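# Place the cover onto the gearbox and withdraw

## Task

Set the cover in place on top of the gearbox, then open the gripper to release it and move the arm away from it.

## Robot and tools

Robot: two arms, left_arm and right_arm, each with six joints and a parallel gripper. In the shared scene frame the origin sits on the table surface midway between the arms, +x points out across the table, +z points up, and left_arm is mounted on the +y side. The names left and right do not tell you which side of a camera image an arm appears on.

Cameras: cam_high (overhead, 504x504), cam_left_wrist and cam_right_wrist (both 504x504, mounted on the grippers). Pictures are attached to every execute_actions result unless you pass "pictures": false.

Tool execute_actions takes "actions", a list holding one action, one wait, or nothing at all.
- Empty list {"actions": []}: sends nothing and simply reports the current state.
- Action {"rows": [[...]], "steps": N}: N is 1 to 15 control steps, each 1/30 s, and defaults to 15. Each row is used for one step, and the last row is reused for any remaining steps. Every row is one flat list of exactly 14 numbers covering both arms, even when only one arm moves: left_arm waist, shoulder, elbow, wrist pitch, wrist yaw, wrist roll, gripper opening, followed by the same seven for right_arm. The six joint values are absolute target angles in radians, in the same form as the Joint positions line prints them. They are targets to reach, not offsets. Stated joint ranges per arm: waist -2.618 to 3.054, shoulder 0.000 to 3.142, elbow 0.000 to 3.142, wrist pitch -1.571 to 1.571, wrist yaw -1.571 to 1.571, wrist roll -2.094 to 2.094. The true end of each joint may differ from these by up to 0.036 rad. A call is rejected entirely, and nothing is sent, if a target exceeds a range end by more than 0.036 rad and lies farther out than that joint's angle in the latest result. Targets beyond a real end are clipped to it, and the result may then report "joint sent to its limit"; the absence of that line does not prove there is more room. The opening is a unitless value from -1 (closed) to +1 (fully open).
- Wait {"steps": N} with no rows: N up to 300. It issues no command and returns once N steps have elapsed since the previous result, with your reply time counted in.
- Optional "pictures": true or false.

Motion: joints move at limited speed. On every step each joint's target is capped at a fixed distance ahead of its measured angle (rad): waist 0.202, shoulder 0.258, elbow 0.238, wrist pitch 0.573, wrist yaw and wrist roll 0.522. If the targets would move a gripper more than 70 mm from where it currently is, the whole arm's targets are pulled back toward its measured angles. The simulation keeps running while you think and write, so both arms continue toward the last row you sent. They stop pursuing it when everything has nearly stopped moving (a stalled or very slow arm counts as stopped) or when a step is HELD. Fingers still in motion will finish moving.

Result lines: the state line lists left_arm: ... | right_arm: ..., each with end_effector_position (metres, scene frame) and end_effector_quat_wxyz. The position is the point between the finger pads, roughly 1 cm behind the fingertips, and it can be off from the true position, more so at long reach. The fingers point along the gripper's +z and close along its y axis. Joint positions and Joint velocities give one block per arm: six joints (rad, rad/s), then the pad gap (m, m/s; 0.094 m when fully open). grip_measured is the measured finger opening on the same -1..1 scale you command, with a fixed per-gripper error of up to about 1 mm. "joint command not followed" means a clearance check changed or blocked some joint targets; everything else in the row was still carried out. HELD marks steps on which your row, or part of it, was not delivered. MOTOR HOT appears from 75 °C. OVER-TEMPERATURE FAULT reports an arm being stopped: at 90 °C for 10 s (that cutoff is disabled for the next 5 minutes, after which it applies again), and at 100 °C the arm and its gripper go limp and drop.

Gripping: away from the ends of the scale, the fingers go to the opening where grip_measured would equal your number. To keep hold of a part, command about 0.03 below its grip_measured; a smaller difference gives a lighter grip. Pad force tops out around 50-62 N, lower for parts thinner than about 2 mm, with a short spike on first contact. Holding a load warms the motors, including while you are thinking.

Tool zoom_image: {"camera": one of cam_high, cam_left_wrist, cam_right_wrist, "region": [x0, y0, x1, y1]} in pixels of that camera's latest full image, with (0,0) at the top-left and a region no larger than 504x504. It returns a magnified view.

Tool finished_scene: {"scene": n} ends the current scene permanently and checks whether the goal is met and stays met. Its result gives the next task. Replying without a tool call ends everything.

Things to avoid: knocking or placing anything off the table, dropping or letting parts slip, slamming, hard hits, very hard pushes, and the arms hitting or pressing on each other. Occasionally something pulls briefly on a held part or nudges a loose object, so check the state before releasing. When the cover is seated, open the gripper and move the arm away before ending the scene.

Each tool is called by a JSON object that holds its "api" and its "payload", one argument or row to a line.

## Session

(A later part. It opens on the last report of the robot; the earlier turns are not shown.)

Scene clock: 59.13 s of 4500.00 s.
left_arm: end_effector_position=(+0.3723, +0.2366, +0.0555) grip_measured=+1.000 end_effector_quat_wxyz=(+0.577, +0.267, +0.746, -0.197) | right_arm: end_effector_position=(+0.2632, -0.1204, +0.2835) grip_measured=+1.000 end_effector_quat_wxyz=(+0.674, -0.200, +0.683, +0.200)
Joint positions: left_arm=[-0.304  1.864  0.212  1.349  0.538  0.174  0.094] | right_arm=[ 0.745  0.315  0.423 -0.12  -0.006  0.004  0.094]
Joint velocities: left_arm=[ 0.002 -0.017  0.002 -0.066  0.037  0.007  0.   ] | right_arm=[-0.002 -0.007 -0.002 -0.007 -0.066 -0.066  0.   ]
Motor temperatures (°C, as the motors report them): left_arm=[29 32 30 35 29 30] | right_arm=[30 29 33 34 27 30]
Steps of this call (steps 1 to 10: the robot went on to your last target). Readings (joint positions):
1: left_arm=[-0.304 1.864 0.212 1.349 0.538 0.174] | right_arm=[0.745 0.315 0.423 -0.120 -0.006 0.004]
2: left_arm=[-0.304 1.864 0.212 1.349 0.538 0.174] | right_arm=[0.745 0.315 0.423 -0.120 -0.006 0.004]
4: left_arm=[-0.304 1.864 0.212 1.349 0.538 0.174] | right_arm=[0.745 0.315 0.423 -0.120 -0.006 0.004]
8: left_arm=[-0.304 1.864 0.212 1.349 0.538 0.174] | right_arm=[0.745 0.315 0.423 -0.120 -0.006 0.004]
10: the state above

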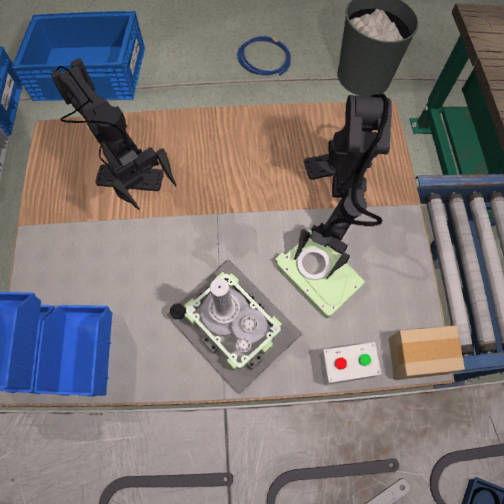

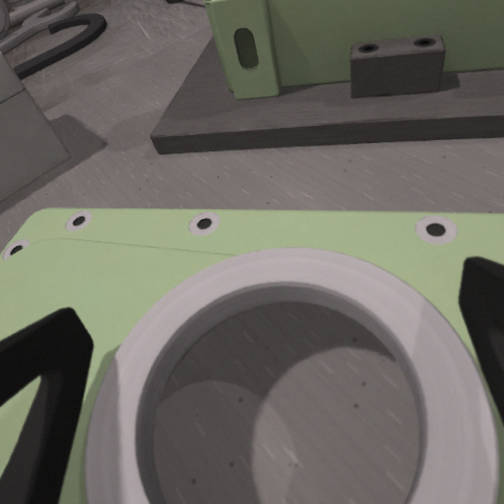

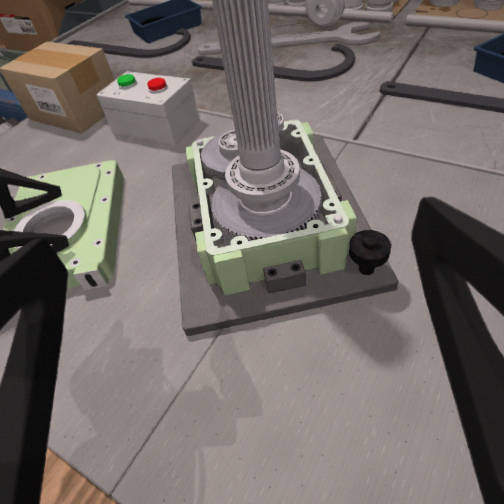

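{"api": "execute_actions", "payload": {
  "actions": [
    {"rows":[[-0.31,1.87,0.225,1.335,0.535,0.18,0.95,0.75,0.3,0.42,-0.1,0,0,1],[-0.31,1.87,0.225,1.335,0.535,0.18,0.91,0.75,0.3,0.42,-0.1,0,0,1],[-0.31,1.87,0.225,1.335,0.535,0.18,0.88,0.75,0.3,0.42,-0.1,0,0,1],[-0.31,1.87,0.225,1.335,0.535,0.18,0.85,0.75,0.3,0.42,-0.1,0,0,1],[-0.31,1.87,0.225,1.335,0.535,0.18,0.82,0.75,0.3,0.42,-0.1,0,0,1],[-0.31,1.87,0.225,1.335,0.535,0.18,0.79,0.75,0.3,0.42,-0.1,0,0,1],[-0.31,1.87,0.225,1.345,0.535,0.18,0.75,0.75,0.3,0.42,-0.1,0,0,1]],"steps":12}
  ],
  "pictures": false
}}

{"api": "execute_actions", "payload": {
  "actions": [
    {"rows":[[-0.31,1.85,0.226,1.35,0.535,0.18,0.75,0.75,0.3,0.42,-0.1,0,0,1],[-0.31,1.835,0.227,1.345,0.535,0.18,0.75,0.75,0.3,0.42,-0.1,0,0,1],[-0.31,1.82,0.228,1.33,0.535,0.18,0.75,0.75,0.3,0.42,-0.1,0,0,1],[-0.31,1.805,0.23,1.315,0.535,0.18,0.75,0.75,0.3,0.42,-0.1,0,0,1],[-0.31,1.79,0.232,1.30,0.535,0.18,0.75,0.75,0.3,0.42,-0.1,0,0,1],[-0.31,1.775,0.234,1.283,0.535,0.18,0.75,0.75,0.3,0.42,-0.1,0,0,1],[-0.31,1.76,0.236,1.266,0.535,0.18,0.75,0.75,0.3,0.42,-0.1,0,0,1],[-0.31,1.74,0.238,1.244,0.535,0.18,0.75,0.75,0.3,0.42,-0.1,0,0,1],[-0.31,1.72,0.24,1.222,0.535,0.18,0.75,0.75,0.3,0.42,-0.1,0,0,1],[-0.31,1.70,0.243,1.2,0.535,0.18,0.75,0.75,0.3,0.42,-0.1,0,0,1],[-0.31,1.68,0.246,1.177,0.535,0.18,0.75,0.75,0.3,0.42,-0.1,0,0,1],[-0.31,1.66,0.249,1.154,0.535,0.18,0.75,0.75,0.3,0.42,-0.1,0,0,1],[-0.31,1.64,0.252,1.13,0.535,0.18,0.75,0.75,0.3,0.42,-0.1,0,0,1],[-0.31,1.625,0.254,1.115,0.535,0.18,0.75,0.75,0.3,0.42,-0.1,0,0,1],[-0.31,1.615,0.256,1.10,0.535,0.18,0.75,0.75,0.3,0.42,-0.1,0,0,1]],"steps":15}
  ],
  "pictures": false
}}

{"api": "execute_actions", "payload": {
  "actions": [
    {"steps":12}
  ]
}}

Scene clock: 61.70 s of 4500.00 s.
left_arm: end_effector_position=(+0.3717, +0.2355, +0.0557) grip_measured=+0.818 end_effector_quat_wxyz=(+0.577, +0.269, +0.745, -0.200) | right_arm: end_effector_position=(+0.2632, -0.1204, +0.2835) grip_measured=+1.000 end_effector_quat_wxyz=(+0.674, -0.200, +0.683, +0.200)
Joint positions: left_arm=[-0.306  1.864  0.212  1.35   0.543  0.172  0.085] | right_arm=[ 0.745  0.315  0.423 -0.12  -0.006  0.004  0.094]
Joint velocities: left_arm=[-0.002 -0.002  0.007  0.022  0.007  0.007  0.   ] | right_arm=[-0.007  0.017 -0.017 -0.022 -0.139  0.022  0.   ]
Motor temperatures (°C, as the motors report them): left_arm=[29 32 30 35 29 30] | right_arm=[30 29 33 34 27 30]
Steps of this call (steps 1 to 15: the robot went on to your last target; steps 16 to 65: nothing new was sent; steps 66 to 77: all 12 steps of this action). Readings (joint positions):
66: left_arm=[-0.304 1.864 0.212 1.350 0.538 0.173] | right_arm=[0.745 0.315 0.423 -0.120 -0.006 0.004]
67: left_arm=[-0.304 1.864 0.212 1.350 0.538 0.173] | right_arm=[0.745 0.315 0.423 -0.120 -0.006 0.004]
69: left_arm=[-0.305 1.864 0.212 1.350 0.543 0.172] | right_arm=[0.745 0.315 0.423 -0.120 -0.006 0.004]
73: left_arm=[-0.306 1.864 0.212 1.350 0.543 0.172] | right_arm=[0.745 0.315 0.423 -0.120 -0.006 0.004]
77: the state above

Scene clock: 62.20 s of 4500.00 s.
left_arm: end_effector_position=(+0.3650, +0.2390, +0.0595) grip_measured=+0.818 end_effector_quat_wxyz=(+0.548, +0.266, +0.769, -0.195) | right_arm: end_effector_position=(+0.2632, -0.1204, +0.2835) grip_measured=+1.000 end_effector_quat_wxyz=(+0.674, -0.200, +0.683, +0.200)
Joint positions: left_arm=[-0.306  1.683  0.212  1.089  0.525  0.19   0.085] | right_arm=[ 0.745  0.315  0.423 -0.12  -0.006  0.004  0.094]
Joint velocities: left_arm=[-0.012 -0.422 -0.002 -0.637  0.037 -0.007  0.001] | right_arm=[-0.017 -0.007  0.017 -0.022  0.007  0.037  0.   ]
Motor temperatures (°C, as the motors report them): left_arm=[29 32 30 35 29 30] | right_arm=[30 29 33 34 27 30]
Steps of this call (steps 1 to 15: all 15 steps of this action). Readings (joint positions):
1: left_arm=[-0.306 1.864 0.212 1.350 0.543 0.172] | right_arm=[0.745 0.315 0.423 -0.120 -0.006 0.004]
2: left_arm=[-0.306 1.863 0.212 1.349 0.543 0.172] | right_arm=[0.745 0.315 0.423 -0.120 -0.006 0.004]
4: left_arm=[-0.306 1.853 0.212 1.335 0.542 0.174] | right_arm=[0.745 0.315 0.423 -0.120 -0.006 0.004]
8: left_arm=[-0.306 1.805 0.212 1.264 0.535 0.185] | right_arm=[0.745 0.315 0.423 -0.120 -0.006 0.004]
15: the state above

Scene clock: 62.60 s of 4500.00 s.
left_arm: end_effector_position=(+0.3628, +0.2396, +0.0585) grip_measured=+0.818 end_effector_quat_wxyz=(+0.541, +0.266, +0.774, -0.194) | right_arm: end_effector_position=(+0.2632, -0.1204, +0.2835) grip_measured=+1.000 end_effector_quat_wxyz=(+0.674, -0.200, +0.683, +0.200)
Joint positions: left_arm=[-0.306  1.654  0.212  1.041  0.523  0.197  0.085] | right_arm=[ 0.745  0.315  0.423 -0.12  -0.006  0.004  0.094]
Joint velocities: left_arm=[ 0.012  0.002 -0.002 -0.022 -0.022  0.022 -0.001] | right_arm=[-0.007 -0.002 -0.017  0.051  0.007  0.037  0.   ]
Motor temperatures (°C, as the motors report them): left_arm=[29 32 30 36 29 30] | right_arm=[30 29 33 34 27 30]
Steps of this call (steps 1 to 12: the robot went on to your last target). Readings (joint positions):
1: left_arm=[-0.306 1.670 0.212 1.071 0.525 0.190] | right_arm=[0.745 0.315 0.423 -0.120 -0.006 0.004]
2: left_arm=[-0.306 1.662 0.212 1.060 0.525 0.190] | right_arm=[0.745 0.315 0.423 -0.120 -0.006 0.004]
4: left_arm=[-0.306 1.656 0.212 1.047 0.523 0.192] | right_arm=[0.745 0.315 0.423 -0.120 -0.006 0.004]
8: left_arm=[-0.306 1.655 0.212 1.042 0.523 0.196] | right_arm=[0.745 0.315 0.423 -0.120 -0.006 0.004]
12: the state above

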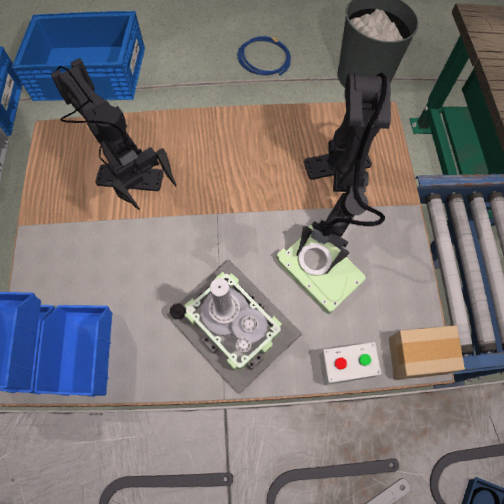

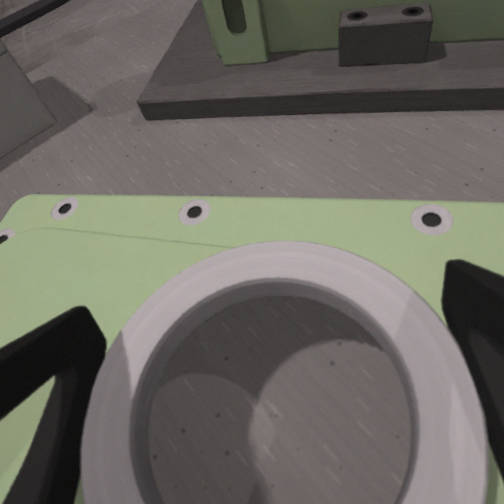

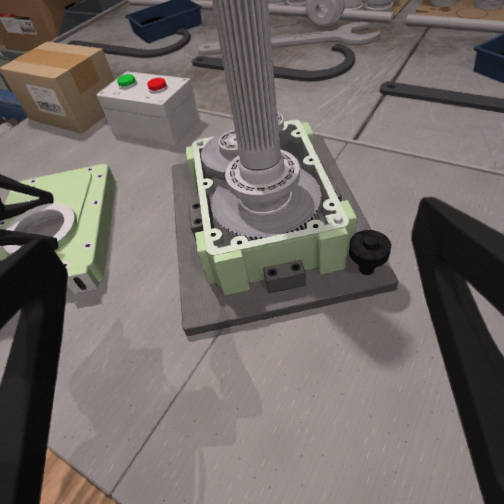

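{"api": "execute_actions", "payload": {
  "actions": [
    {"rows":[[-0.31,1.61,0.26,1.12,0.535,0.18,0.75,0.75,0.3,0.42,-0.1,0,0,1],[-0.31,1.60,0.265,1.14,0.535,0.18,0.75,0.75,0.3,0.42,-0.1,0,0,1],[-0.31,1.59,0.27,1.16,0.535,0.18,0.75,0.75,0.3,0.42,-0.1,0,0,1],[-0.31,1.58,0.275,1.18,0.535,0.18,0.75,0.75,0.3,0.42,-0.1,0,0,1],[-0.31,1.57,0.28,1.19,0.535,0.18,0.75,0.75,0.3,0.42,-0.1,0,0,1],[-0.31,1.56,0.285,1.19,0.535,0.18,0.75,0.75,0.3,0.42,-0.1,0,0,1],[-0.31,1.55,0.29,1.19,0.535,0.18,0.75,0.75,0.3,0.42,-0.1,0,0,1],[-0.31,1.54,0.29,1.19,0.535,0.18,0.75,0.75,0.3,0.42,-0.1,0,0,1]],"steps":15}
  ],
  "pictures": false
}}

{"api": "execute_actions", "payload": {
  "actions": [
    {"steps":10}
  ]
}}

Scene clock: 64.10 s of 4500.00 s.
left_arm: end_effector_position=(+0.3682, +0.2397, +0.0738) grip_measured=+0.818 end_effector_quat_wxyz=(+0.553, +0.257, +0.768, -0.196) | right_arm: end_effector_position=(+0.2632, -0.1204, +0.2835) grip_measured=+1.000 end_effector_quat_wxyz=(+0.674, -0.200, +0.683, +0.200)
Joint positions: left_arm=[-0.306  1.598  0.227  1.005  0.518  0.169  0.085] | right_arm=[ 0.745  0.315  0.423 -0.12  -0.006  0.004  0.094]
Joint velocities: left_arm=[-0.002 -0.002  0.002 -0.11   0.081  0.051  0.   ] | right_arm=[-0.002  0.017 -0.002  0.007 -0.022 -0.037  0.   ]
Motor temperatures (°C, as the motors report them): left_arm=[29 33 30 36 29 30] | right_arm=[30 29 33 34 27 30]
Steps of this call (steps 1 to 30: the robot went on to your last target; steps 31 to 45: all 15 steps of this action). Readings (joint positions):
31: left_arm=[-0.306 1.654 0.212 1.041 0.523 0.198] | right_arm=[0.745 0.315 0.423 -0.120 -0.006 0.004]
32: left_arm=[-0.306 1.652 0.213 1.040 0.523 0.198] | right_arm=[0.745 0.315 0.423 -0.120 -0.006 0.004]
34: left_arm=[-0.306 1.644 0.215 1.037 0.523 0.195] | right_arm=[0.745 0.315 0.423 -0.120 -0.006 0.004]
38: left_arm=[-0.306 1.615 0.224 1.018 0.520 0.180] | right_arm=[0.745 0.315 0.423 -0.120 -0.006 0.004]
45: the state above

Scene clock: 64.43 s of 4500.00 s.
left_arm: end_effector_position=(+0.3670, +0.2400, +0.0707) grip_measured=+0.818 end_effector_quat_wxyz=(+0.547, +0.254, +0.772, -0.198) | right_arm: end_effector_position=(+0.2632, -0.1204, +0.2835) grip_measured=+1.000 end_effector_quat_wxyz=(+0.674, -0.200, +0.683, +0.200)
Joint positions: left_arm=[-0.306  1.598  0.227  0.991  0.517  0.166  0.085] | right_arm=[ 0.745  0.315  0.423 -0.12  -0.006  0.004  0.094]
Joint velocities: left_arm=[-0.002 -0.002 -0.007 -0.081  0.051 -0.066 -0.001] | right_arm=[-0.007  0.022  0.002  0.051 -0.125 -0.022  0.   ]
Motor temperatures (°C, as the motors report them): left_arm=[29 33 30 37 29 30] | right_arm=[30 29 33 34 27 30]
Steps of this call (steps 1 to 10: the robot went on to your last target). Readings (joint positions):
1: left_arm=[-0.306 1.598 0.227 1.003 0.518 0.169] | right_arm=[0.745 0.315 0.423 -0.120 -0.006 0.004]
2: left_arm=[-0.306 1.598 0.227 1.000 0.518 0.168] | right_arm=[0.745 0.315 0.423 -0.120 -0.006 0.004]
4: left_arm=[-0.306 1.598 0.227 0.995 0.518 0.167] | right_arm=[0.745 0.315 0.423 -0.120 -0.006 0.004]
8: left_arm=[-0.306 1.598 0.227 0.991 0.517 0.166] | right_arm=[0.745 0.315 0.423 -0.120 -0.006 0.004]
10: the state above

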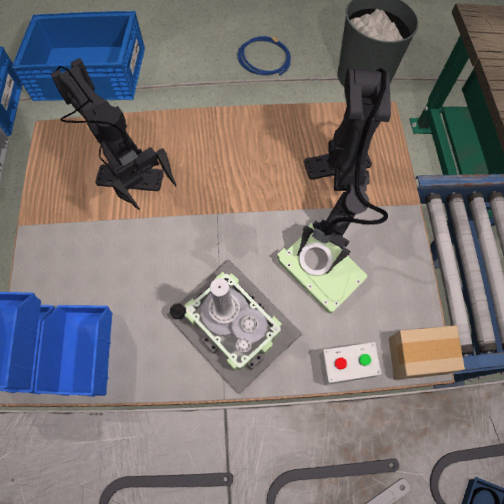

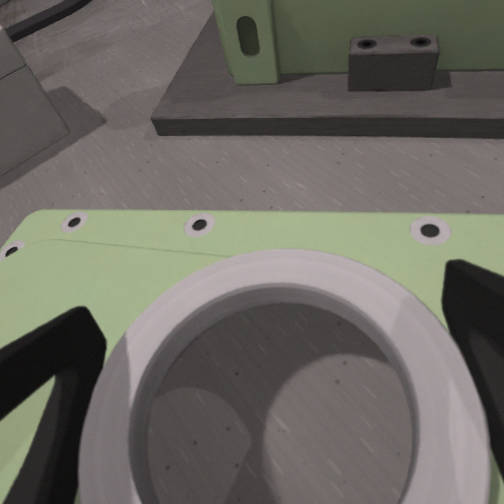

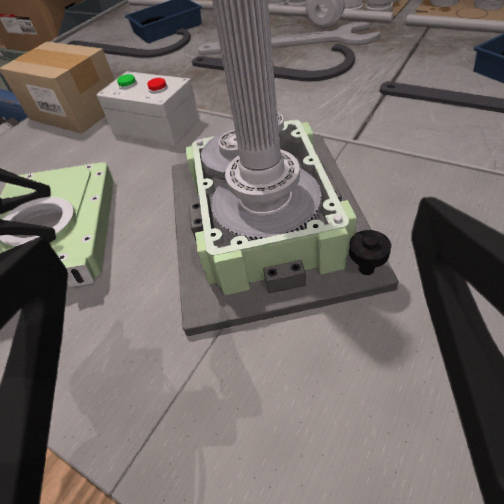

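{"api": "execute_actions", "payload": {
  "actions": [
    {"rows":[[-0.31,1.53,0.295,1.21,0.535,0.19,0.75,0.75,0.3,0.42,-0.1,0,0,1],[-0.31,1.52,0.30,1.23,0.535,0.2,0.75,0.75,0.3,0.42,-0.1,0,0,1],[-0.31,1.51,0.305,1.25,0.535,0.21,0.75,0.75,0.3,0.42,-0.1,0,0,1],[-0.31,1.50,0.31,1.26,0.535,0.22,0.75,0.75,0.3,0.42,-0.1,0,0,1],[-0.31,1.49,0.315,1.26,0.535,0.23,0.75,0.75,0.3,0.42,-0.1,0,0,1],[-0.31,1.48,0.32,1.26,0.535,0.23,0.75,0.75,0.3,0.42,-0.1,0,0,1],[-0.31,1.47,0.325,1.26,0.535,0.23,0.75,0.75,0.3,0.42,-0.1,0,0,1],[-0.31,1.46,0.33,1.26,0.535,0.23,0.75,0.75,0.3,0.42,-0.1,0,0,1]],"steps":15}
  ],
  "pictures": false
}}

{"api": "execute_actions", "payload": {
  "actions": [
    {"steps":15}
  ]
}}

Scene clock: 67.07 s of 4500.00 s.
left_arm: end_effector_position=(+0.3678, +0.2409, +0.0803) grip_measured=+0.818 end_effector_quat_wxyz=(+0.558, +0.261, +0.765, -0.189) | right_arm: end_effector_position=(+0.2632, -0.1204, +0.2835) grip_measured=+1.000 end_effector_quat_wxyz=(+0.674, -0.200, +0.683, +0.200)
Joint positions: left_arm=[-0.306  1.553  0.227  0.968  0.511  0.184  0.085] | right_arm=[ 0.745  0.315  0.423 -0.12  -0.006  0.004  0.094]
Joint velocities: left_arm=[-0.002 -0.027  0.007  0.037 -0.007  0.022 -0.001] | right_arm=[-0.007 -0.002  0.002 -0.081 -0.007 -0.037  0.   ]
Motor temperatures (°C, as the motors report them): left_arm=[29 33 31 40 29 30] | right_arm=[30 29 33 34 27 30]
Steps of this call (steps 1 to 30: the robot went on to your last target; steps 31 to 64: nothing new was sent; steps 65 to 79: all 15 steps of this action). Readings (joint positions):
65: left_arm=[-0.306 1.598 0.227 0.991 0.517 0.166] | right_arm=[0.745 0.315 0.423 -0.120 -0.006 0.004]
66: left_arm=[-0.306 1.598 0.227 0.991 0.517 0.166] | right_arm=[0.745 0.315 0.423 -0.120 -0.006 0.004]
68: left_arm=[-0.306 1.595 0.227 0.988 0.515 0.169] | right_arm=[0.745 0.315 0.423 -0.120 -0.006 0.004]
72: left_arm=[-0.306 1.575 0.227 0.975 0.512 0.177] | right_arm=[0.745 0.315 0.423 -0.120 -0.006 0.004]
79: the state above

Scene clock: 67.57 s of 4500.00 s.
left_arm: end_effector_position=(+0.3674, +0.2409, +0.0797) grip_measured=+0.818 end_effector_quat_wxyz=(+0.557, +0.262, +0.765, -0.188) | right_arm: end_effector_position=(+0.2632, -0.1204, +0.2835) grip_measured=+1.000 end_effector_quat_wxyz=(+0.674, -0.200, +0.683, +0.200)
Joint positions: left_arm=[-0.306  1.551  0.227  0.962  0.511  0.187  0.085] | right_arm=[ 0.745  0.315  0.423 -0.12  -0.006  0.004  0.094]
Joint velocities: left_arm=[-0.037 -0.012  0.007 -0.037  0.037 -0.007 -0.001] | right_arm=[ 0.007 -0.007 -0.002 -0.007  0.037  0.051  0.   ]
Motor temperatures (°C, as the motors report them): left_arm=[29 33 31 40 29 30] | right_arm=[30 29 33 34 27 30]
Steps of this call (steps 1 to 15: the robot went on to your last target). Readings (joint positions):
1: left_arm=[-0.306 1.552 0.227 0.968 0.511 0.185] | right_arm=[0.745 0.315 0.423 -0.120 -0.006 0.004]
2: left_arm=[-0.306 1.551 0.227 0.967 0.511 0.185] | right_arm=[0.745 0.315 0.423 -0.120 -0.006 0.004]
4: left_arm=[-0.306 1.551 0.227 0.967 0.511 0.186] | right_arm=[0.745 0.315 0.423 -0.120 -0.006 0.004]
8: left_arm=[-0.306 1.551 0.227 0.965 0.511 0.187] | right_arm=[0.745 0.315 0.423 -0.120 -0.006 0.004]
15: the state above
All arms were judged still, so your last target was given up. Only a new action makes them travel on or press farther. Fingers that are still opening or closing keep moving.

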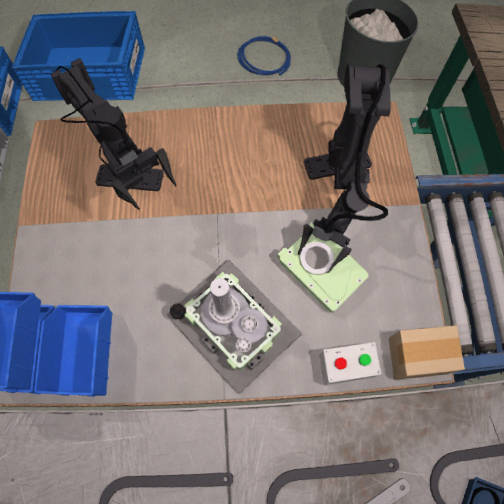

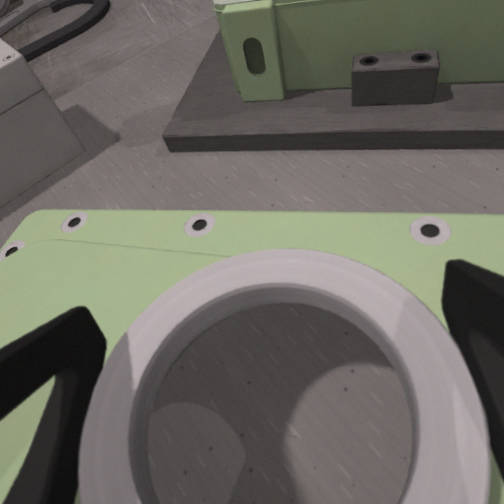

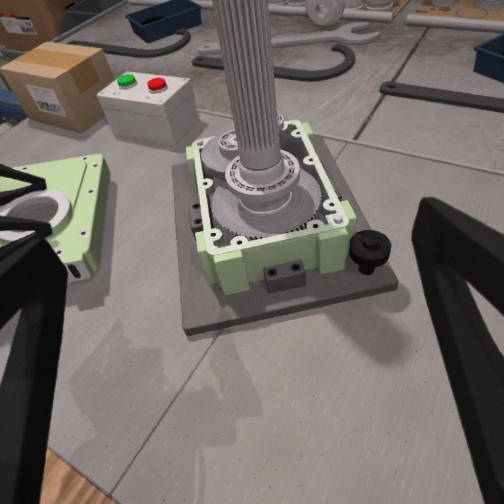

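{"api": "execute_actions", "payload": {
  "actions": [
    {"rows":[[-0.31,1.521,0.257,1.182,0.535,0.23,0.75,0.75,0.3,0.42,-0.1,0,0,1]],"steps":15}
  ],
  "pictures": false
}}

Scene clock: 69.87 s of 4500.00 s.
left_arm: end_effector_position=(+0.3673, +0.2410, +0.0795) grip_measured=+0.818 end_effector_quat_wxyz=(+0.558, +0.267, +0.764, -0.184) | right_arm: end_effector_position=(+0.2632, -0.1204, +0.2835) grip_measured=+1.000 end_effector_quat_wxyz=(+0.674, -0.200, +0.683, +0.200)
Joint positions: left_arm=[-0.306  1.551  0.227  0.961  0.511  0.201  0.085] | right_arm=[ 0.745  0.315  0.423 -0.12  -0.006  0.004  0.094]
Joint velocities: left_arm=[-0.002  0.002  0.002  0.037 -0.022 -0.037 -0.001] | right_arm=[ 0.007 -0.007 -0.012 -0.081  0.037 -0.022  0.   ]
Motor temperatures (°C, as the motors report them): left_arm=[29 34 32 43 29 30] | right_arm=[30 29 33 34 27 30]
Steps of this call (steps 1 to 54: nothing new was sent; steps 55 to 69: all 15 steps of this action). Readings (joint positions):
55: left_arm=[-0.306 1.551 0.227 0.961 0.511 0.189] | right_arm=[0.745 0.315 0.423 -0.120 -0.006 0.004]
56: left_arm=[-0.306 1.551 0.227 0.961 0.511 0.192] | right_arm=[0.745 0.315 0.423 -0.120 -0.006 0.004]
58: left_arm=[-0.306 1.551 0.227 0.961 0.511 0.195] | right_arm=[0.745 0.315 0.423 -0.120 -0.006 0.004]
62: left_arm=[-0.306 1.551 0.227 0.961 0.511 0.199] | right_arm=[0.745 0.315 0.423 -0.120 -0.006 0.004]
69: the state above

{"api": "execute_actions", "payload": {
  "actions": [
    {"rows":[[-0.31,1.54,0.257,1.19,0.535,0.22,0.75,0.75,0.3,0.42,-0.1,0,0,1],[-0.31,1.56,0.257,1.2,0.535,0.21,0.75,0.75,0.3,0.42,-0.1,0,0,1],[-0.31,1.58,0.257,1.21,0.535,0.21,0.75,0.75,0.3,0.42,-0.1,0,0,1],[-0.31,1.60,0.257,1.22,0.535,0.21,0.75,0.75,0.3,0.42,-0.1,0,0,1],[-0.31,1.62,0.255,1.235,0.535,0.21,0.75,0.75,0.3,0.42,-0.1,0,0,1],[-0.31,1.64,0.25,1.25,0.535,0.21,0.75,0.75,0.3,0.42,-0.1,0,0,1],[-0.31,1.66,0.25,1.265,0.535,0.21,0.75,0.75,0.3,0.42,-0.1,0,0,1],[-0.31,1.68,0.245,1.28,0.535,0.21,0.75,0.75,0.3,0.42,-0.1,0,0,1],[-0.31,1.70,0.245,1.29,0.535,0.2,0.75,0.75,0.3,0.42,-0.1,0,0,1],[-0.31,1.73,0.24,1.30,0.535,0.2,0.75,0.75,0.3,0.42,-0.1,0,0,1],[-0.31,1.76,0.24,1.31,0.535,0.19,0.75,0.75,0.3,0.42,-0.1,0,0,1],[-0.31,1.79,0.235,1.32,0.535,0.19,0.75,0.75,0.3,0.42,-0.1,0,0,1],[-0.31,1.82,0.23,1.33,0.535,0.18,0.75,0.75,0.3,0.42,-0.1,0,0,1],[-0.31,1.84,0.225,1.34,0.535,0.18,0.75,0.75,0.3,0.42,-0.1,0,0,1],[-0.31,1.86,0.22,1.35,0.535,0.18,0.75,0.75,0.3,0.42,-0.1,0,0,1]],"steps":15}
  ],
  "pictures": false
}}

{"api": "execute_actions", "payload": {
  "actions": [
    {"steps":20}
  ]
}}

Scene clock: 71.83 s of 4500.00 s.
left_arm: end_effector_position=(+0.3747, +0.2382, +0.0552) grip_measured=+0.818 end_effector_quat_wxyz=(+0.566, +0.266, +0.757, -0.191) | right_arm: end_effector_position=(+0.2632, -0.1204, +0.2835) grip_measured=+1.000 end_effector_quat_wxyz=(+0.674, -0.200, +0.683, +0.200)
Joint positions: left_arm=[-0.306  1.808  0.227  1.243  0.523  0.186  0.085] | right_arm=[ 0.745  0.315  0.423 -0.12  -0.006  0.004  0.094]
Joint velocities: left_arm=[ 0.012  0.559  0.017  0.945  0.139 -0.139 -0.001] | right_arm=[ 0.002 -0.017 -0.007  0.037 -0.007 -0.037  0.   ]
Motor temperatures (°C, as the motors report them): left_arm=[29 34 32 44 29 30] | right_arm=[30 29 33 34 27 30]
Steps of this call (steps 1 to 15: the robot went on to your last target; steps 16 to 44: nothing new was sent; steps 45 to 59: all 15 steps of this action). Readings (joint positions):
45: left_arm=[-0.306 1.553 0.227 0.962 0.511 0.201] | right_arm=[0.745 0.315 0.423 -0.120 -0.006 0.004]
46: left_arm=[-0.306 1.561 0.227 0.968 0.511 0.201] | right_arm=[0.745 0.315 0.423 -0.120 -0.006 0.004]
48: left_arm=[-0.306 1.589 0.227 0.987 0.511 0.200] | right_arm=[0.745 0.315 0.423 -0.120 -0.006 0.004]
52: left_arm=[-0.306 1.670 0.227 1.039 0.509 0.209] | right_arm=[0.745 0.315 0.423 -0.120 -0.006 0.004]
59: the state above

Scene clock: 72.50 s of 4500.00 s.
left_arm: end_effector_position=(+0.3765, +0.2372, +0.0560) grip_measured=+0.818 end_effector_quat_wxyz=(+0.575, +0.265, +0.750, -0.194) | right_arm: end_effector_position=(+0.2632, -0.1204, +0.2835) grip_measured=+1.000 end_effector_quat_wxyz=(+0.674, -0.200, +0.683, +0.200)
Joint positions: left_arm=[-0.306  1.849  0.227  1.311  0.528  0.174  0.085] | right_arm=[ 0.745  0.315  0.423 -0.12  -0.006  0.004  0.094]
Joint velocities: left_arm=[ 0.012 -0.007 -0.012 -0.095 -0.051  0.007 -0.001] | right_arm=[ 0.002  0.002  0.002 -0.022 -0.022 -0.037  0.   ]
Motor temperatures (°C, as the motors report them): left_arm=[29 33 32 44 29 30] | right_arm=[30 29 33 34 27 30]
Steps of this call (steps 1 to 20: the robot went on to your last target). Readings (joint positions):
1: left_arm=[-0.306 1.824 0.227 1.269 0.525 0.182] | right_arm=[0.745 0.315 0.423 -0.120 -0.006 0.004]
2: left_arm=[-0.306 1.834 0.227 1.286 0.527 0.179] | right_arm=[0.745 0.315 0.423 -0.120 -0.006 0.004]
4: left_arm=[-0.306 1.844 0.227 1.302 0.527 0.175] | right_arm=[0.745 0.315 0.423 -0.120 -0.006 0.004]
8: left_arm=[-0.306 1.849 0.227 1.310 0.528 0.174] | right_arm=[0.745 0.315 0.423 -0.120 -0.006 0.004]
20: the state above

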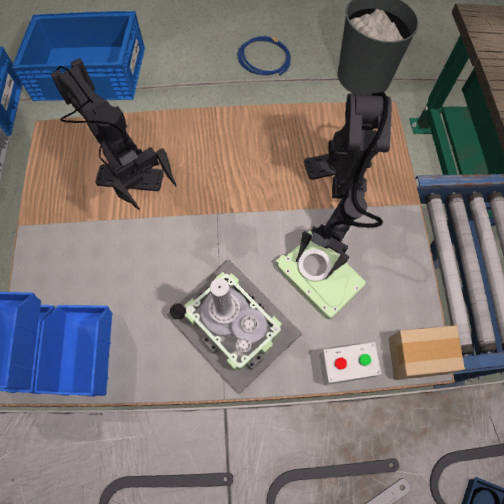

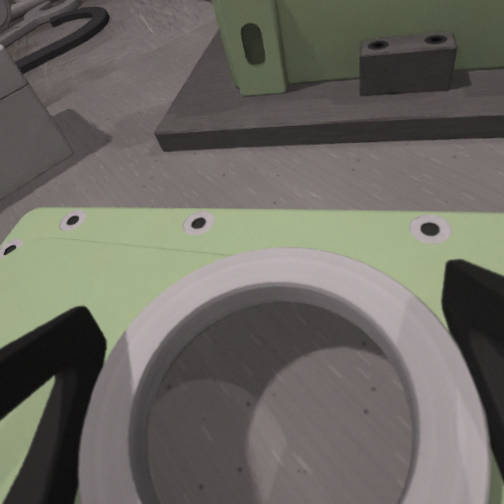

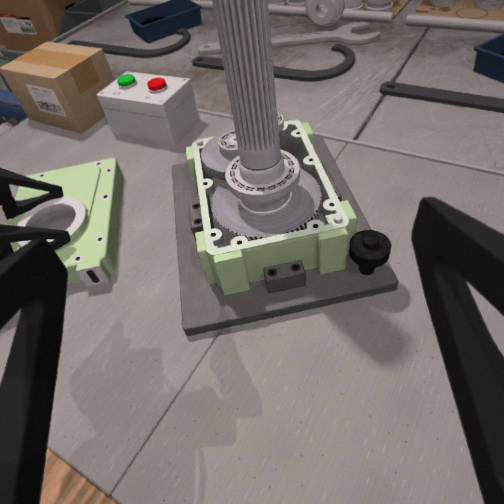

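{"api": "execute_actions", "payload": {
  "actions": [
    {"rows":[[-0.31,1.85,0.23,1.34,0.535,0.18,1,0.72,0.3,0.42,-0.1,0,0,1],[-0.31,1.84,0.23,1.34,0.535,0.18,1,0.69,0.3,0.42,-0.1,0,0,1],[-0.31,1.82,0.235,1.33,0.535,0.18,1,0.66,0.3,0.42,-0.1,0,0,1],[-0.31,1.79,0.24,1.30,0.535,0.18,1,0.63,0.3,0.42,-0.1,0,0,1],[-0.31,1.75,0.25,1.26,0.535,0.18,1,0.6,0.3,0.42,-0.1,0,0,1],[-0.31,1.71,0.26,1.21,0.535,0.18,1,0.57,0.3,0.42,-0.1,0,0,1],[-0.31,1.67,0.27,1.16,0.535,0.18,1,0.54,0.3,0.42,-0.1,0,0,1],[-0.31,1.63,0.28,1.11,0.535,0.18,1,0.51,0.3,0.42,-0.1,0,0,1],[-0.31,1.59,0.29,1.06,0.535,0.18,1,0.48,0.3,0.42,-0.1,0,0,1],[-0.31,1.55,0.30,1.01,0.535,0.18,1,0.45,0.3,0.42,-0.1,0,0,1],[-0.31,1.51,0.31,0.96,0.535,0.18,1,0.45,0.3,0.42,-0.1,0,0,1],[-0.31,1.47,0.32,0.91,0.535,0.18,1,0.45,0.3,0.42,-0.1,0,0,1],[-0.31,1.43,0.33,0.86,0.535,0.18,1,0.45,0.3,0.42,-0.1,0,0,1],[-0.31,1.40,0.34,0.82,0.535,0.18,1,0.45,0.3,0.42,-0.1,0,0,1],[-0.31,1.38,0.35,0.80,0.535,0.18,1,0.45,0.3,0.42,-0.1,0,0,1]],"steps":15}
  ],
  "pictures": false
}}

{"api": "execute_actions", "payload": {
  "actions": [
    {"rows":[[-0.35,1.38,0.355,0.79,0.44,0.14,1,0.45,0.3,0.42,-0.1,0,0,1],[-0.39,1.38,0.36,0.78,0.34,0.10,1,0.45,0.3,0.42,-0.1,0,0,1],[-0.43,1.38,0.365,0.77,0.24,0.06,1,0.45,0.3,0.42,-0.1,0,0,1],[-0.47,1.38,0.37,0.76,0.14,0.02,1,0.45,0.3,0.42,-0.1,0,0,1],[-0.52,1.38,0.375,0.75,0.04,-0.02,1,0.45,0.3,0.42,-0.1,0,0,1],[-0.57,1.38,0.38,0.74,-0.06,-0.06,1,0.45,0.3,0.42,-0.1,0,0,1],[-0.62,1.38,0.385,0.73,-0.16,-0.10,1,0.45,0.3,0.42,-0.1,0,0,1],[-0.67,1.39,0.39,0.72,-0.26,-0.14,1,0.45,0.3,0.42,-0.1,0,0,1],[-0.72,1.40,0.40,0.71,-0.36,-0.18,1,0.45,0.3,0.42,-0.1,0,0,1],[-0.77,1.42,0.41,0.70,-0.46,-0.22,1,0.45,0.3,0.42,-0.1,0,0,1],[-0.82,1.44,0.42,0.68,-0.56,-0.26,1,0.45,0.3,0.42,-0.1,0,0,1],[-0.87,1.46,0.43,0.66,-0.66,-0.30,1,0.45,0.3,0.42,-0.1,0,0,1],[-0.91,1.48,0.44,0.64,-0.76,-0.34,1,0.45,0.3,0.42,-0.1,0,0,1],[-0.95,1.50,0.45,0.62,-0.85,-0.38,1,0.45,0.3,0.42,-0.1,0,0,1],[-0.98,1.51,0.452,0.60,-0.93,-0.41,1,0.45,0.3,0.42,-0.1,0,0,1]],"steps":15}
  ],
  "pictures": false
}}

{"api": "execute_actions", "payload": {
  "actions": [
    {"steps":25}
  ]
}}

Scene clock: 80.07 s of 4500.00 s.
left_arm: end_effector_position=(+0.3882, +0.2359, +0.1482) grip_measured=+1.000 end_effector_quat_wxyz=(+0.632, +0.274, +0.702, -0.180) | right_arm: end_effector_position=(+0.2939, -0.1877, +0.2835) grip_measured=+1.000 end_effector_quat_wxyz=(+0.696, -0.098, +0.705, +0.099)
Joint positions: left_arm=[-0.306  1.442  0.306  0.978  0.528  0.175  0.094] | right_arm=[ 0.458  0.315  0.423 -0.12   0.     0.004  0.094]
Joint velocities: left_arm=[-0.002 -0.935  0.291 -0.945  0.022  0.022  0.   ] | right_arm=[ 0.022 -0.017 -0.002 -0.022 -0.037 -0.051  0.   ]
Motor temperatures (°C, as the motors report them): left_arm=[29 33 31 43 29 30] | right_arm=[30 29 33 35 27 30]
Steps of this call (steps 1 to 15: the robot went on to your last target; steps 16 to 90: nothing new was sent; then 4.07 s passed at rest; steps 91 to 105: all 15 steps of this action). Readings (joint positions):
91: left_arm=[-0.306 1.849 0.227 1.311 0.528 0.174] | right_arm=[0.742 0.315 0.423 -0.120 -0.006 0.004]
92: left_arm=[-0.306 1.849 0.227 1.313 0.528 0.174] | right_arm=[0.732 0.315 0.423 -0.120 -0.007 0.004]
94: left_arm=[-0.306 1.842 0.227 1.311 0.528 0.174] | right_arm=[0.686 0.315 0.423 -0.120 -0.007 0.004]
98: left_arm=[-0.306 1.725 0.232 1.228 0.528 0.174] | right_arm=[0.567 0.315 0.423 -0.120 -0.004 0.004]
105: the state above

Scene clock: 80.57 s of 4500.00 s.
left_arm: end_effector_position=(+0.3787, +0.1860, +0.1185) grip_measured=+1.000 end_effector_quat_wxyz=(+0.587, +0.041, +0.806, -0.064) | right_arm: end_effector_position=(+0.2939, -0.1877, +0.2835) grip_measured=+1.000 end_effector_quat_wxyz=(+0.696, -0.098, +0.705, +0.099)
Joint positions: left_arm=[-0.912  1.475  0.416  0.699 -0.533 -0.248  0.094] | right_arm=[ 0.458  0.315  0.423 -0.12   0.     0.004  0.094]
Joint velocities: left_arm=[-1.126  0.525  0.242 -0.476 -2.542 -1.092  0.   ] | right_arm=[-0.002 -0.007 -0.012  0.007 -0.037 -0.022  0.   ]
Motor temperatures (°C, as the motors report them): left_arm=[29 33 31 43 29 30] | right_arm=[30 29 33 35 27 30]
Steps of this call (steps 1 to 15: all 15 steps of this action). Readings (joint positions):
1: left_arm=[-0.311 1.416 0.315 0.950 0.515 0.171] | right_arm=[0.458 0.315 0.423 -0.120 0.000 0.004]
2: left_arm=[-0.328 1.400 0.325 0.928 0.484 0.160] | right_arm=[0.458 0.315 0.423 -0.120 0.000 0.004]
4: left_arm=[-0.391 1.390 0.339 0.890 0.384 0.123] | right_arm=[0.458 0.315 0.423 -0.120 0.000 0.004]
8: left_arm=[-0.577 1.390 0.352 0.807 0.093 0.007] | right_arm=[0.458 0.315 0.423 -0.120 0.000 0.004]
15: the state above

Scene clock: 81.40 s of 4500.00 s.
left_arm: end_effector_position=(+0.3701, +0.2330, +0.1123) grip_measured=+1.000 end_effector_quat_wxyz=(+0.600, -0.081, +0.795, +0.049) | right_arm: end_effector_position=(+0.2939, -0.1877, +0.2835) grip_measured=+1.000 end_effector_quat_wxyz=(+0.696, -0.098, +0.705, +0.099)
Joint positions: left_arm=[-0.974  1.509  0.423  0.618 -0.913 -0.402  0.094] | right_arm=[ 0.458  0.315  0.423 -0.12   0.     0.004  0.094]
Joint velocities: left_arm=[ 0.027 -0.012  0.002  0.007  0.022  0.051  0.   ] | right_arm=[-0.022 -0.017 -0.012 -0.022 -0.007  0.066  0.   ]
Motor temperatures (°C, as the motors report them): left_arm=[29 33 31 43 29 30] | right_arm=[30 29 33 35 27 30]
Steps of this call (steps 1 to 25: the robot went on to your last target). Readings (joint positions):
1: left_arm=[-0.944 1.491 0.421 0.683 -0.607 -0.278] | right_arm=[0.458 0.315 0.423 -0.120 0.000 0.004]
2: left_arm=[-0.964 1.501 0.423 0.669 -0.665 -0.303] | right_arm=[0.458 0.315 0.423 -0.120 0.000 0.004]
4: left_arm=[-0.974 1.509 0.423 0.642 -0.752 -0.338] | right_arm=[0.458 0.315 0.423 -0.120 0.000 0.004]
8: left_arm=[-0.974 1.509 0.423 0.625 -0.850 -0.376] | right_arm=[0.458 0.315 0.423 -0.120 0.000 0.004]
25: the state above

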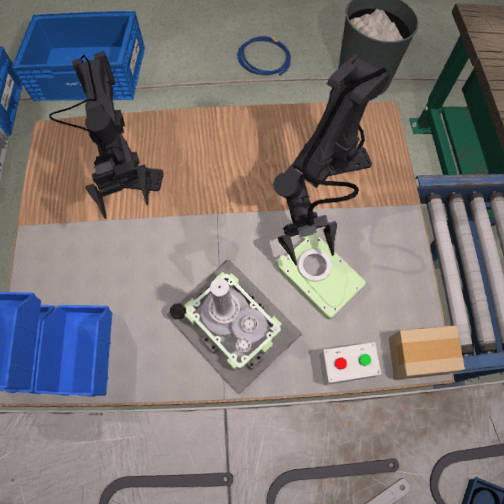

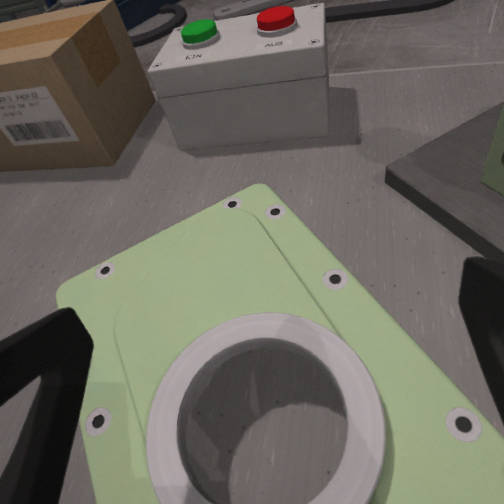

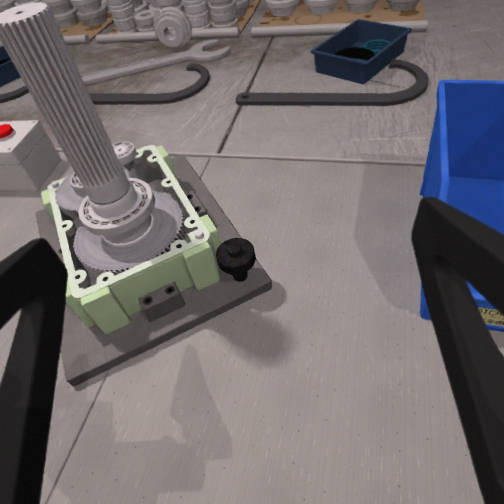

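{"api": "execute_actions", "payload": {
  "actions": [
    {"rows":[[-0.97,1.525,0.43,0.62,-0.935,-0.41,1,0.45,0.3,0.42,-0.1,0,0,1],[-0.96,1.54,0.41,0.64,-0.935,-0.41,1,0.45,0.3,0.42,-0.1,0,0,1],[-0.952,1.555,0.40,0.665,-0.935,-0.41,1,0.45,0.3,0.42,-0.1,0,0,1],[-0.952,1.57,0.39,0.69,-0.935,-0.41,1,0.45,0.3,0.42,-0.1,0,0,1],[-0.952,1.59,0.385,0.715,-0.935,-0.41,1,0.45,0.3,0.42,-0.1,0,0,1],[-0.952,1.61,0.38,0.74,-0.935,-0.41,1,0.45,0.3,0.42,-0.1,0,0,1],[-0.952,1.63,0.37,0.77,-0.935,-0.41,1,0.45,0.3,0.42,-0.1,0,0,1],[-0.952,1.65,0.365,0.80,-0.935,-0.41,1,0.45,0.3,0.42,-0.1,0,0,1],[-0.952,1.67,0.36,0.825,-0.935,-0.41,1,0.45,0.3,0.42,-0.1,0,0,1],[-0.952,1.69,0.352,0.847,-0.935,-0.41,1,0.45,0.3,0.42,-0.1,0,0,1]],"steps":15}
  ],
  "pictures": false
}}

{"api": "execute_actions", "payload": {
  "actions": [
    {"steps":12}
  ]
}}

Scene clock: 83.63 s of 4500.00 s.
left_arm: end_effector_position=(+0.3658, +0.2435, +0.0659) grip_measured=+1.000 end_effector_quat_wxyz=(+0.581, -0.071, +0.807, +0.077) | right_arm: end_effector_position=(+0.2939, -0.1877, +0.2835) grip_measured=+1.000 end_effector_quat_wxyz=(+0.696, -0.098, +0.705, +0.099)
Joint positions: left_arm=[-0.963  1.69   0.365  0.784 -0.919 -0.402  0.094] | right_arm=[ 0.458  0.315  0.423 -0.12   0.     0.004  0.094]
Joint velocities: left_arm=[ 0.002  0.002 -0.002  0.212 -0.007  0.051  0.   ] | right_arm=[-0.022  0.002  0.012 -0.007 -0.022 -0.081  0.   ]
Motor temperatures (°C, as the motors report them): left_arm=[29 33 31 42 29 30] | right_arm=[30 29 33 35 27 30]
Steps of this call (steps 1 to 30: the robot went on to your last target; steps 31 to 52: nothing new was sent; steps 53 to 67: all 15 steps of this action). Readings (joint positions):
53: left_arm=[-0.974 1.509 0.423 0.618 -0.914 -0.402] | right_arm=[0.458 0.315 0.423 -0.120 0.000 0.004]
54: left_arm=[-0.974 1.512 0.423 0.620 -0.916 -0.402] | right_arm=[0.458 0.315 0.423 -0.120 0.000 0.004]
56: left_arm=[-0.969 1.531 0.422 0.637 -0.917 -0.402] | right_arm=[0.458 0.315 0.423 -0.120 0.000 0.004]
60: left_arm=[-0.963 1.604 0.399 0.704 -0.919 -0.402] | right_arm=[0.458 0.315 0.423 -0.120 0.000 0.004]
67: the state above

Scene clock: 84.03 s of 4500.00 s.
left_arm: end_effector_position=(+0.3684, +0.2409, +0.0722) grip_measured=+1.000 end_effector_quat_wxyz=(+0.592, -0.081, +0.799, +0.064) | right_arm: end_effector_position=(+0.2939, -0.1877, +0.2835) grip_measured=+1.000 end_effector_quat_wxyz=(+0.696, -0.098, +0.705, +0.099)
Joint positions: left_arm=[-0.963  1.69   0.365  0.825 -0.919 -0.402  0.094] | right_arm=[ 0.458  0.315  0.423 -0.12   0.     0.004  0.094]
Joint velocities: left_arm=[-0.007 -0.002 -0.012 -0.051  0.051 -0.037  0.   ] | right_arm=[ 0.002  0.002 -0.012 -0.037 -0.051 -0.051  0.   ]
Motor temperatures (°C, as the motors report them): left_arm=[29 33 31 42 29 30] | right_arm=[30 29 33 35 27 30]
Steps of this call (steps 1 to 12: the robot went on to your last target). Readings (joint positions):
1: left_arm=[-0.963 1.690 0.365 0.793 -0.919 -0.402] | right_arm=[0.458 0.315 0.423 -0.120 0.000 0.004]
2: left_arm=[-0.963 1.690 0.365 0.801 -0.919 -0.402] | right_arm=[0.458 0.315 0.423 -0.120 0.000 0.004]
4: left_arm=[-0.963 1.690 0.365 0.812 -0.919 -0.402] | right_arm=[0.458 0.315 0.423 -0.120 0.000 0.004]
8: left_arm=[-0.963 1.690 0.365 0.822 -0.919 -0.402] | right_arm=[0.458 0.315 0.423 -0.120 0.000 0.004]
12: the state above

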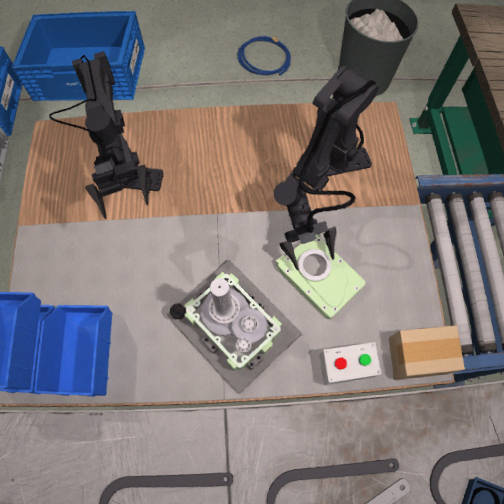

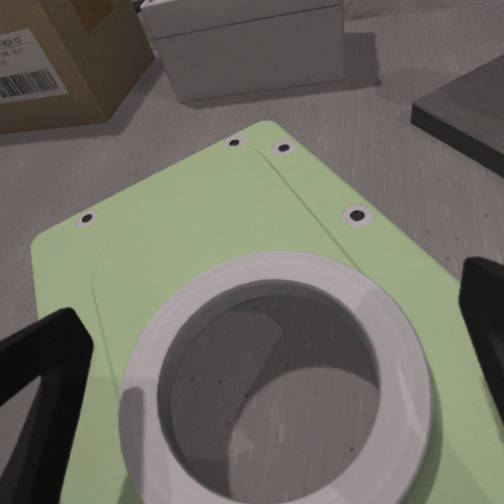

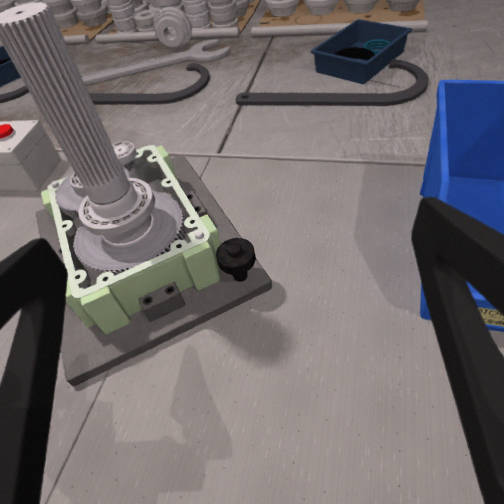

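{"api": "execute_actions", "payload": {
  "actions": [
    {"rows":[[-0.94,1.69,0.352,0.86,-0.91,-0.39,1,0.45,0.3,0.42,-0.1,0,0,1],[-0.93,1.69,0.352,0.875,-0.89,-0.375,1,0.45,0.3,0.42,-0.1,0,0,1],[-0.92,1.69,0.352,0.885,-0.872,-0.365,1,0.45,0.3,0.42,-0.1,0,0,1],[-0.92,1.70,0.352,0.90,-0.872,-0.365,1,0.45,0.3,0.42,-0.1,0,0,1],[-0.92,1.71,0.352,0.915,-0.872,-0.365,1,0.45,0.3,0.42,-0.1,0,0,1],[-0.92,1.72,0.35,0.93,-0.872,-0.365,1,0.45,0.3,0.42,-0.1,0,0,1],[-0.92,1.73,0.35,0.945,-0.872,-0.365,1,0.45,0.3,0.42,-0.1,0,0,1],[-0.92,1.74,0.348,0.96,-0.872,-0.365,1,0.45,0.3,0.42,-0.1,0,0,1],[-0.92,1.75,0.346,0.97,-0.872,-0.365,1,0.45,0.3,0.42,-0.1,0,0,1],[-0.92,1.76,0.344,0.975,-0.872,-0.365,1,0.45,0.3,0.42,-0.1,0,0,1],[-0.92,1.77,0.342,0.975,-0.872,-0.365,1,0.45,0.3,0.42,-0.1,0,0,1],[-0.92,1.78,0.34,0.975,-0.872,-0.365,1,0.45,0.3,0.42,-0.1,0,0,1]],"steps":15}
  ],
  "pictures": false
}}

{"api": "execute_actions", "payload": {
  "actions": [
    {"steps":12}
  ]
}}

Scene clock: 86.33 s of 4500.00 s.
left_arm: end_effector_position=(+0.3770, +0.2411, +0.0617) grip_measured=+1.000 end_effector_quat_wxyz=(+0.593, -0.077, +0.799, +0.056) | right_arm: end_effector_position=(+0.2939, -0.1877, +0.2835) grip_measured=+1.000 end_effector_quat_wxyz=(+0.696, -0.098, +0.705, +0.099)
Joint positions: left_arm=[-0.93   1.773  0.365  0.938 -0.875 -0.372  0.094] | right_arm=[ 0.458  0.315  0.423 -0.12   0.     0.004  0.094]
Joint velocities: left_arm=[ 0.012  0.09  -0.002  0.066  0.037 -0.007  0.   ] | right_arm=[-0.002 -0.007 -0.002  0.022  0.022 -0.037  0.   ]
Motor temperatures (°C, as the motors report them): left_arm=[29 33 31 42 29 30] | right_arm=[30 29 33 35 27 30]
Steps of this call (steps 1 to 30: the robot went on to your last target; steps 31 to 54: nothing new was sent; steps 55 to 69: all 15 steps of this action). Readings (joint positions):
55: left_arm=[-0.961 1.690 0.365 0.828 -0.917 -0.401] | right_arm=[0.458 0.315 0.423 -0.120 0.000 0.004]
56: left_arm=[-0.956 1.690 0.365 0.832 -0.912 -0.398] | right_arm=[0.458 0.315 0.423 -0.120 0.000 0.004]
58: left_arm=[-0.940 1.690 0.365 0.845 -0.898 -0.388] | right_arm=[0.458 0.315 0.423 -0.120 0.000 0.004]
62: left_arm=[-0.930 1.711 0.365 0.893 -0.885 -0.378] | right_arm=[0.458 0.315 0.423 -0.120 0.000 0.004]
69: the state above

Scene clock: 86.73 s of 4500.00 s.
left_arm: end_effector_position=(+0.3779, +0.2401, +0.0637) grip_measured=+1.000 end_effector_quat_wxyz=(+0.597, -0.079, +0.797, +0.052) | right_arm: end_effector_position=(+0.2939, -0.1877, +0.2835) grip_measured=+1.000 end_effector_quat_wxyz=(+0.696, -0.098, +0.705, +0.099)
Joint positions: left_arm=[-0.93   1.774  0.365  0.954 -0.873 -0.371  0.094] | right_arm=[ 0.458  0.315  0.423 -0.12   0.     0.004  0.094]
Joint velocities: left_arm=[-0.007  0.012  0.002 -0.007  0.066 -0.022  0.   ] | right_arm=[-0.002 -0.002 -0.012  0.051 -0.022 -0.037  0.   ]
Motor temperatures (°C, as the motors report them): left_arm=[29 33 31 41 29 30] | right_arm=[30 29 33 35 27 30]
Steps of this call (steps 1 to 12: the robot went on to your last target). Readings (joint positions):
1: left_arm=[-0.930 1.774 0.365 0.939 -0.874 -0.372] | right_arm=[0.458 0.315 0.423 -0.120 0.000 0.004]
2: left_arm=[-0.930 1.774 0.365 0.941 -0.873 -0.371] | right_arm=[0.458 0.315 0.423 -0.120 0.000 0.004]
4: left_arm=[-0.930 1.774 0.365 0.947 -0.873 -0.371] | right_arm=[0.458 0.315 0.423 -0.120 0.000 0.004]
8: left_arm=[-0.930 1.774 0.365 0.952 -0.873 -0.371] | right_arm=[0.458 0.315 0.423 -0.120 0.000 0.004]
12: the state above

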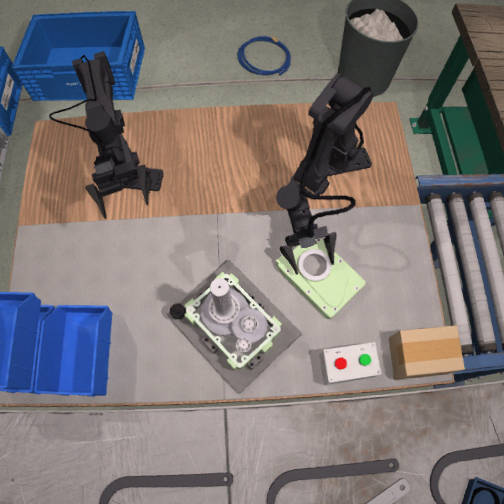

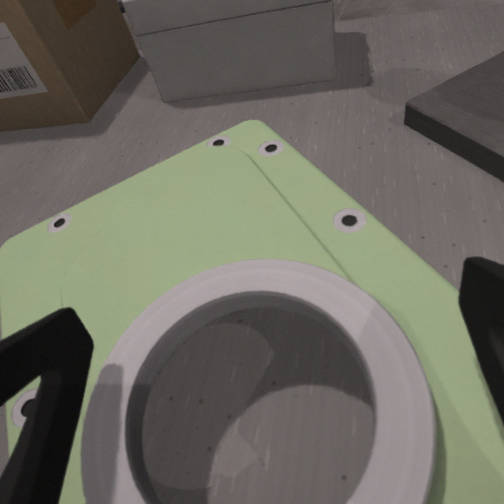

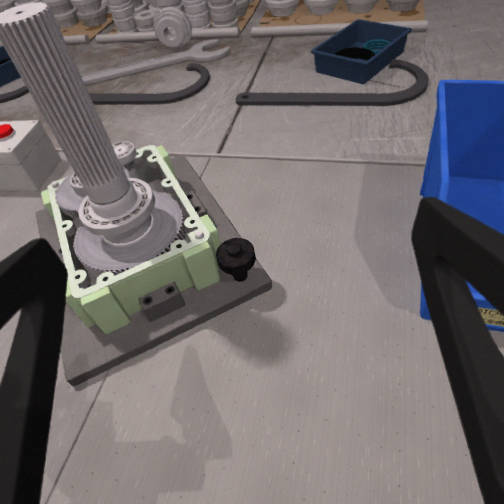

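{"api": "execute_actions", "payload": {
  "actions": [
    {"rows":[[-0.915,1.76,0.335,0.985,-0.89,-0.38,1,0.45,0.3,0.42,-0.1,0,0,1],[-0.908,1.76,0.33,0.995,-0.905,-0.39,1,0.45,0.3,0.42,-0.1,0,0,1],[-0.908,1.76,0.325,1.0,-0.92,-0.395,1,0.45,0.3,0.42,-0.1,0,0,1],[-0.908,1.76,0.32,1.0,-0.92,-0.395,1,0.45,0.3,0.42,-0.1,0,0,1]],"steps":15}
  ]
}}

Scene clock: 88.03 s of 4500.00 s.
left_arm: end_effector_position=(+0.3741, +0.2532, +0.0627) grip_measured=+1.000 end_effector_quat_wxyz=(+0.599, -0.097, +0.792, +0.063) | right_arm: end_effector_position=(+0.2939, -0.1877, +0.2835) grip_measured=+1.000 end_effector_quat_wxyz=(+0.696, -0.098, +0.705, +0.099)
Joint positions: left_arm=[-0.918  1.774  0.338  0.979 -0.903 -0.386  0.094] | right_arm=[ 0.458  0.315  0.423 -0.12   0.     0.004  0.094]
Joint velocities: left_arm=[-0.017 -0.007  0.002 -0.051  0.007 -0.081  0.   ] | right_arm=[-0.017 -0.012 -0.007  0.022 -0.051 -0.051  0.   ]
Motor temperatures (°C, as the motors report them): left_arm=[29 33 31 41 29 30] | right_arm=[30 29 33 35 27 30]
Steps of this call (steps 1 to 24: the robot went on to your last target; steps 25 to 39: all 15 steps of this action). Readings (joint positions):
25: left_arm=[-0.930 1.774 0.365 0.956 -0.873 -0.371] | right_arm=[0.458 0.315 0.423 -0.120 0.000 0.004]
26: left_arm=[-0.929 1.774 0.363 0.960 -0.874 -0.372] | right_arm=[0.458 0.315 0.423 -0.120 0.000 0.004]
28: left_arm=[-0.923 1.774 0.354 0.971 -0.883 -0.377] | right_arm=[0.458 0.315 0.423 -0.120 0.000 0.004]
32: left_arm=[-0.918 1.774 0.338 0.973 -0.898 -0.383] | right_arm=[0.458 0.315 0.423 -0.120 0.000 0.004]
39: the state above

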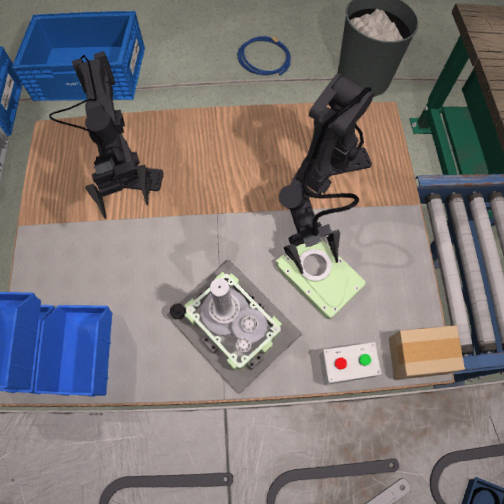

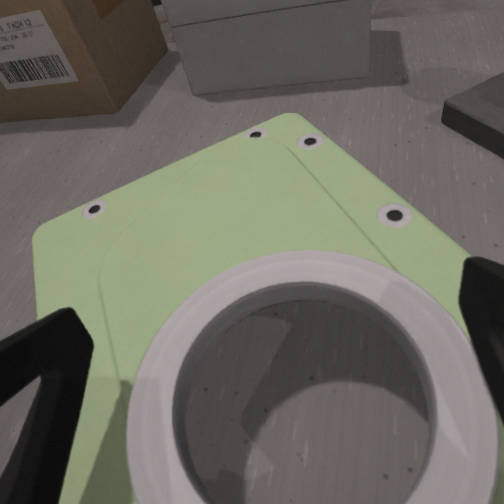

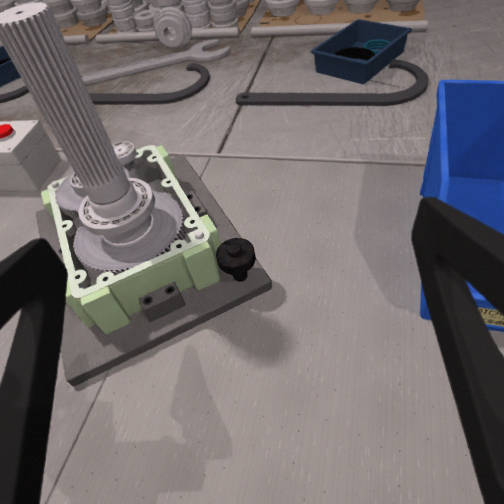

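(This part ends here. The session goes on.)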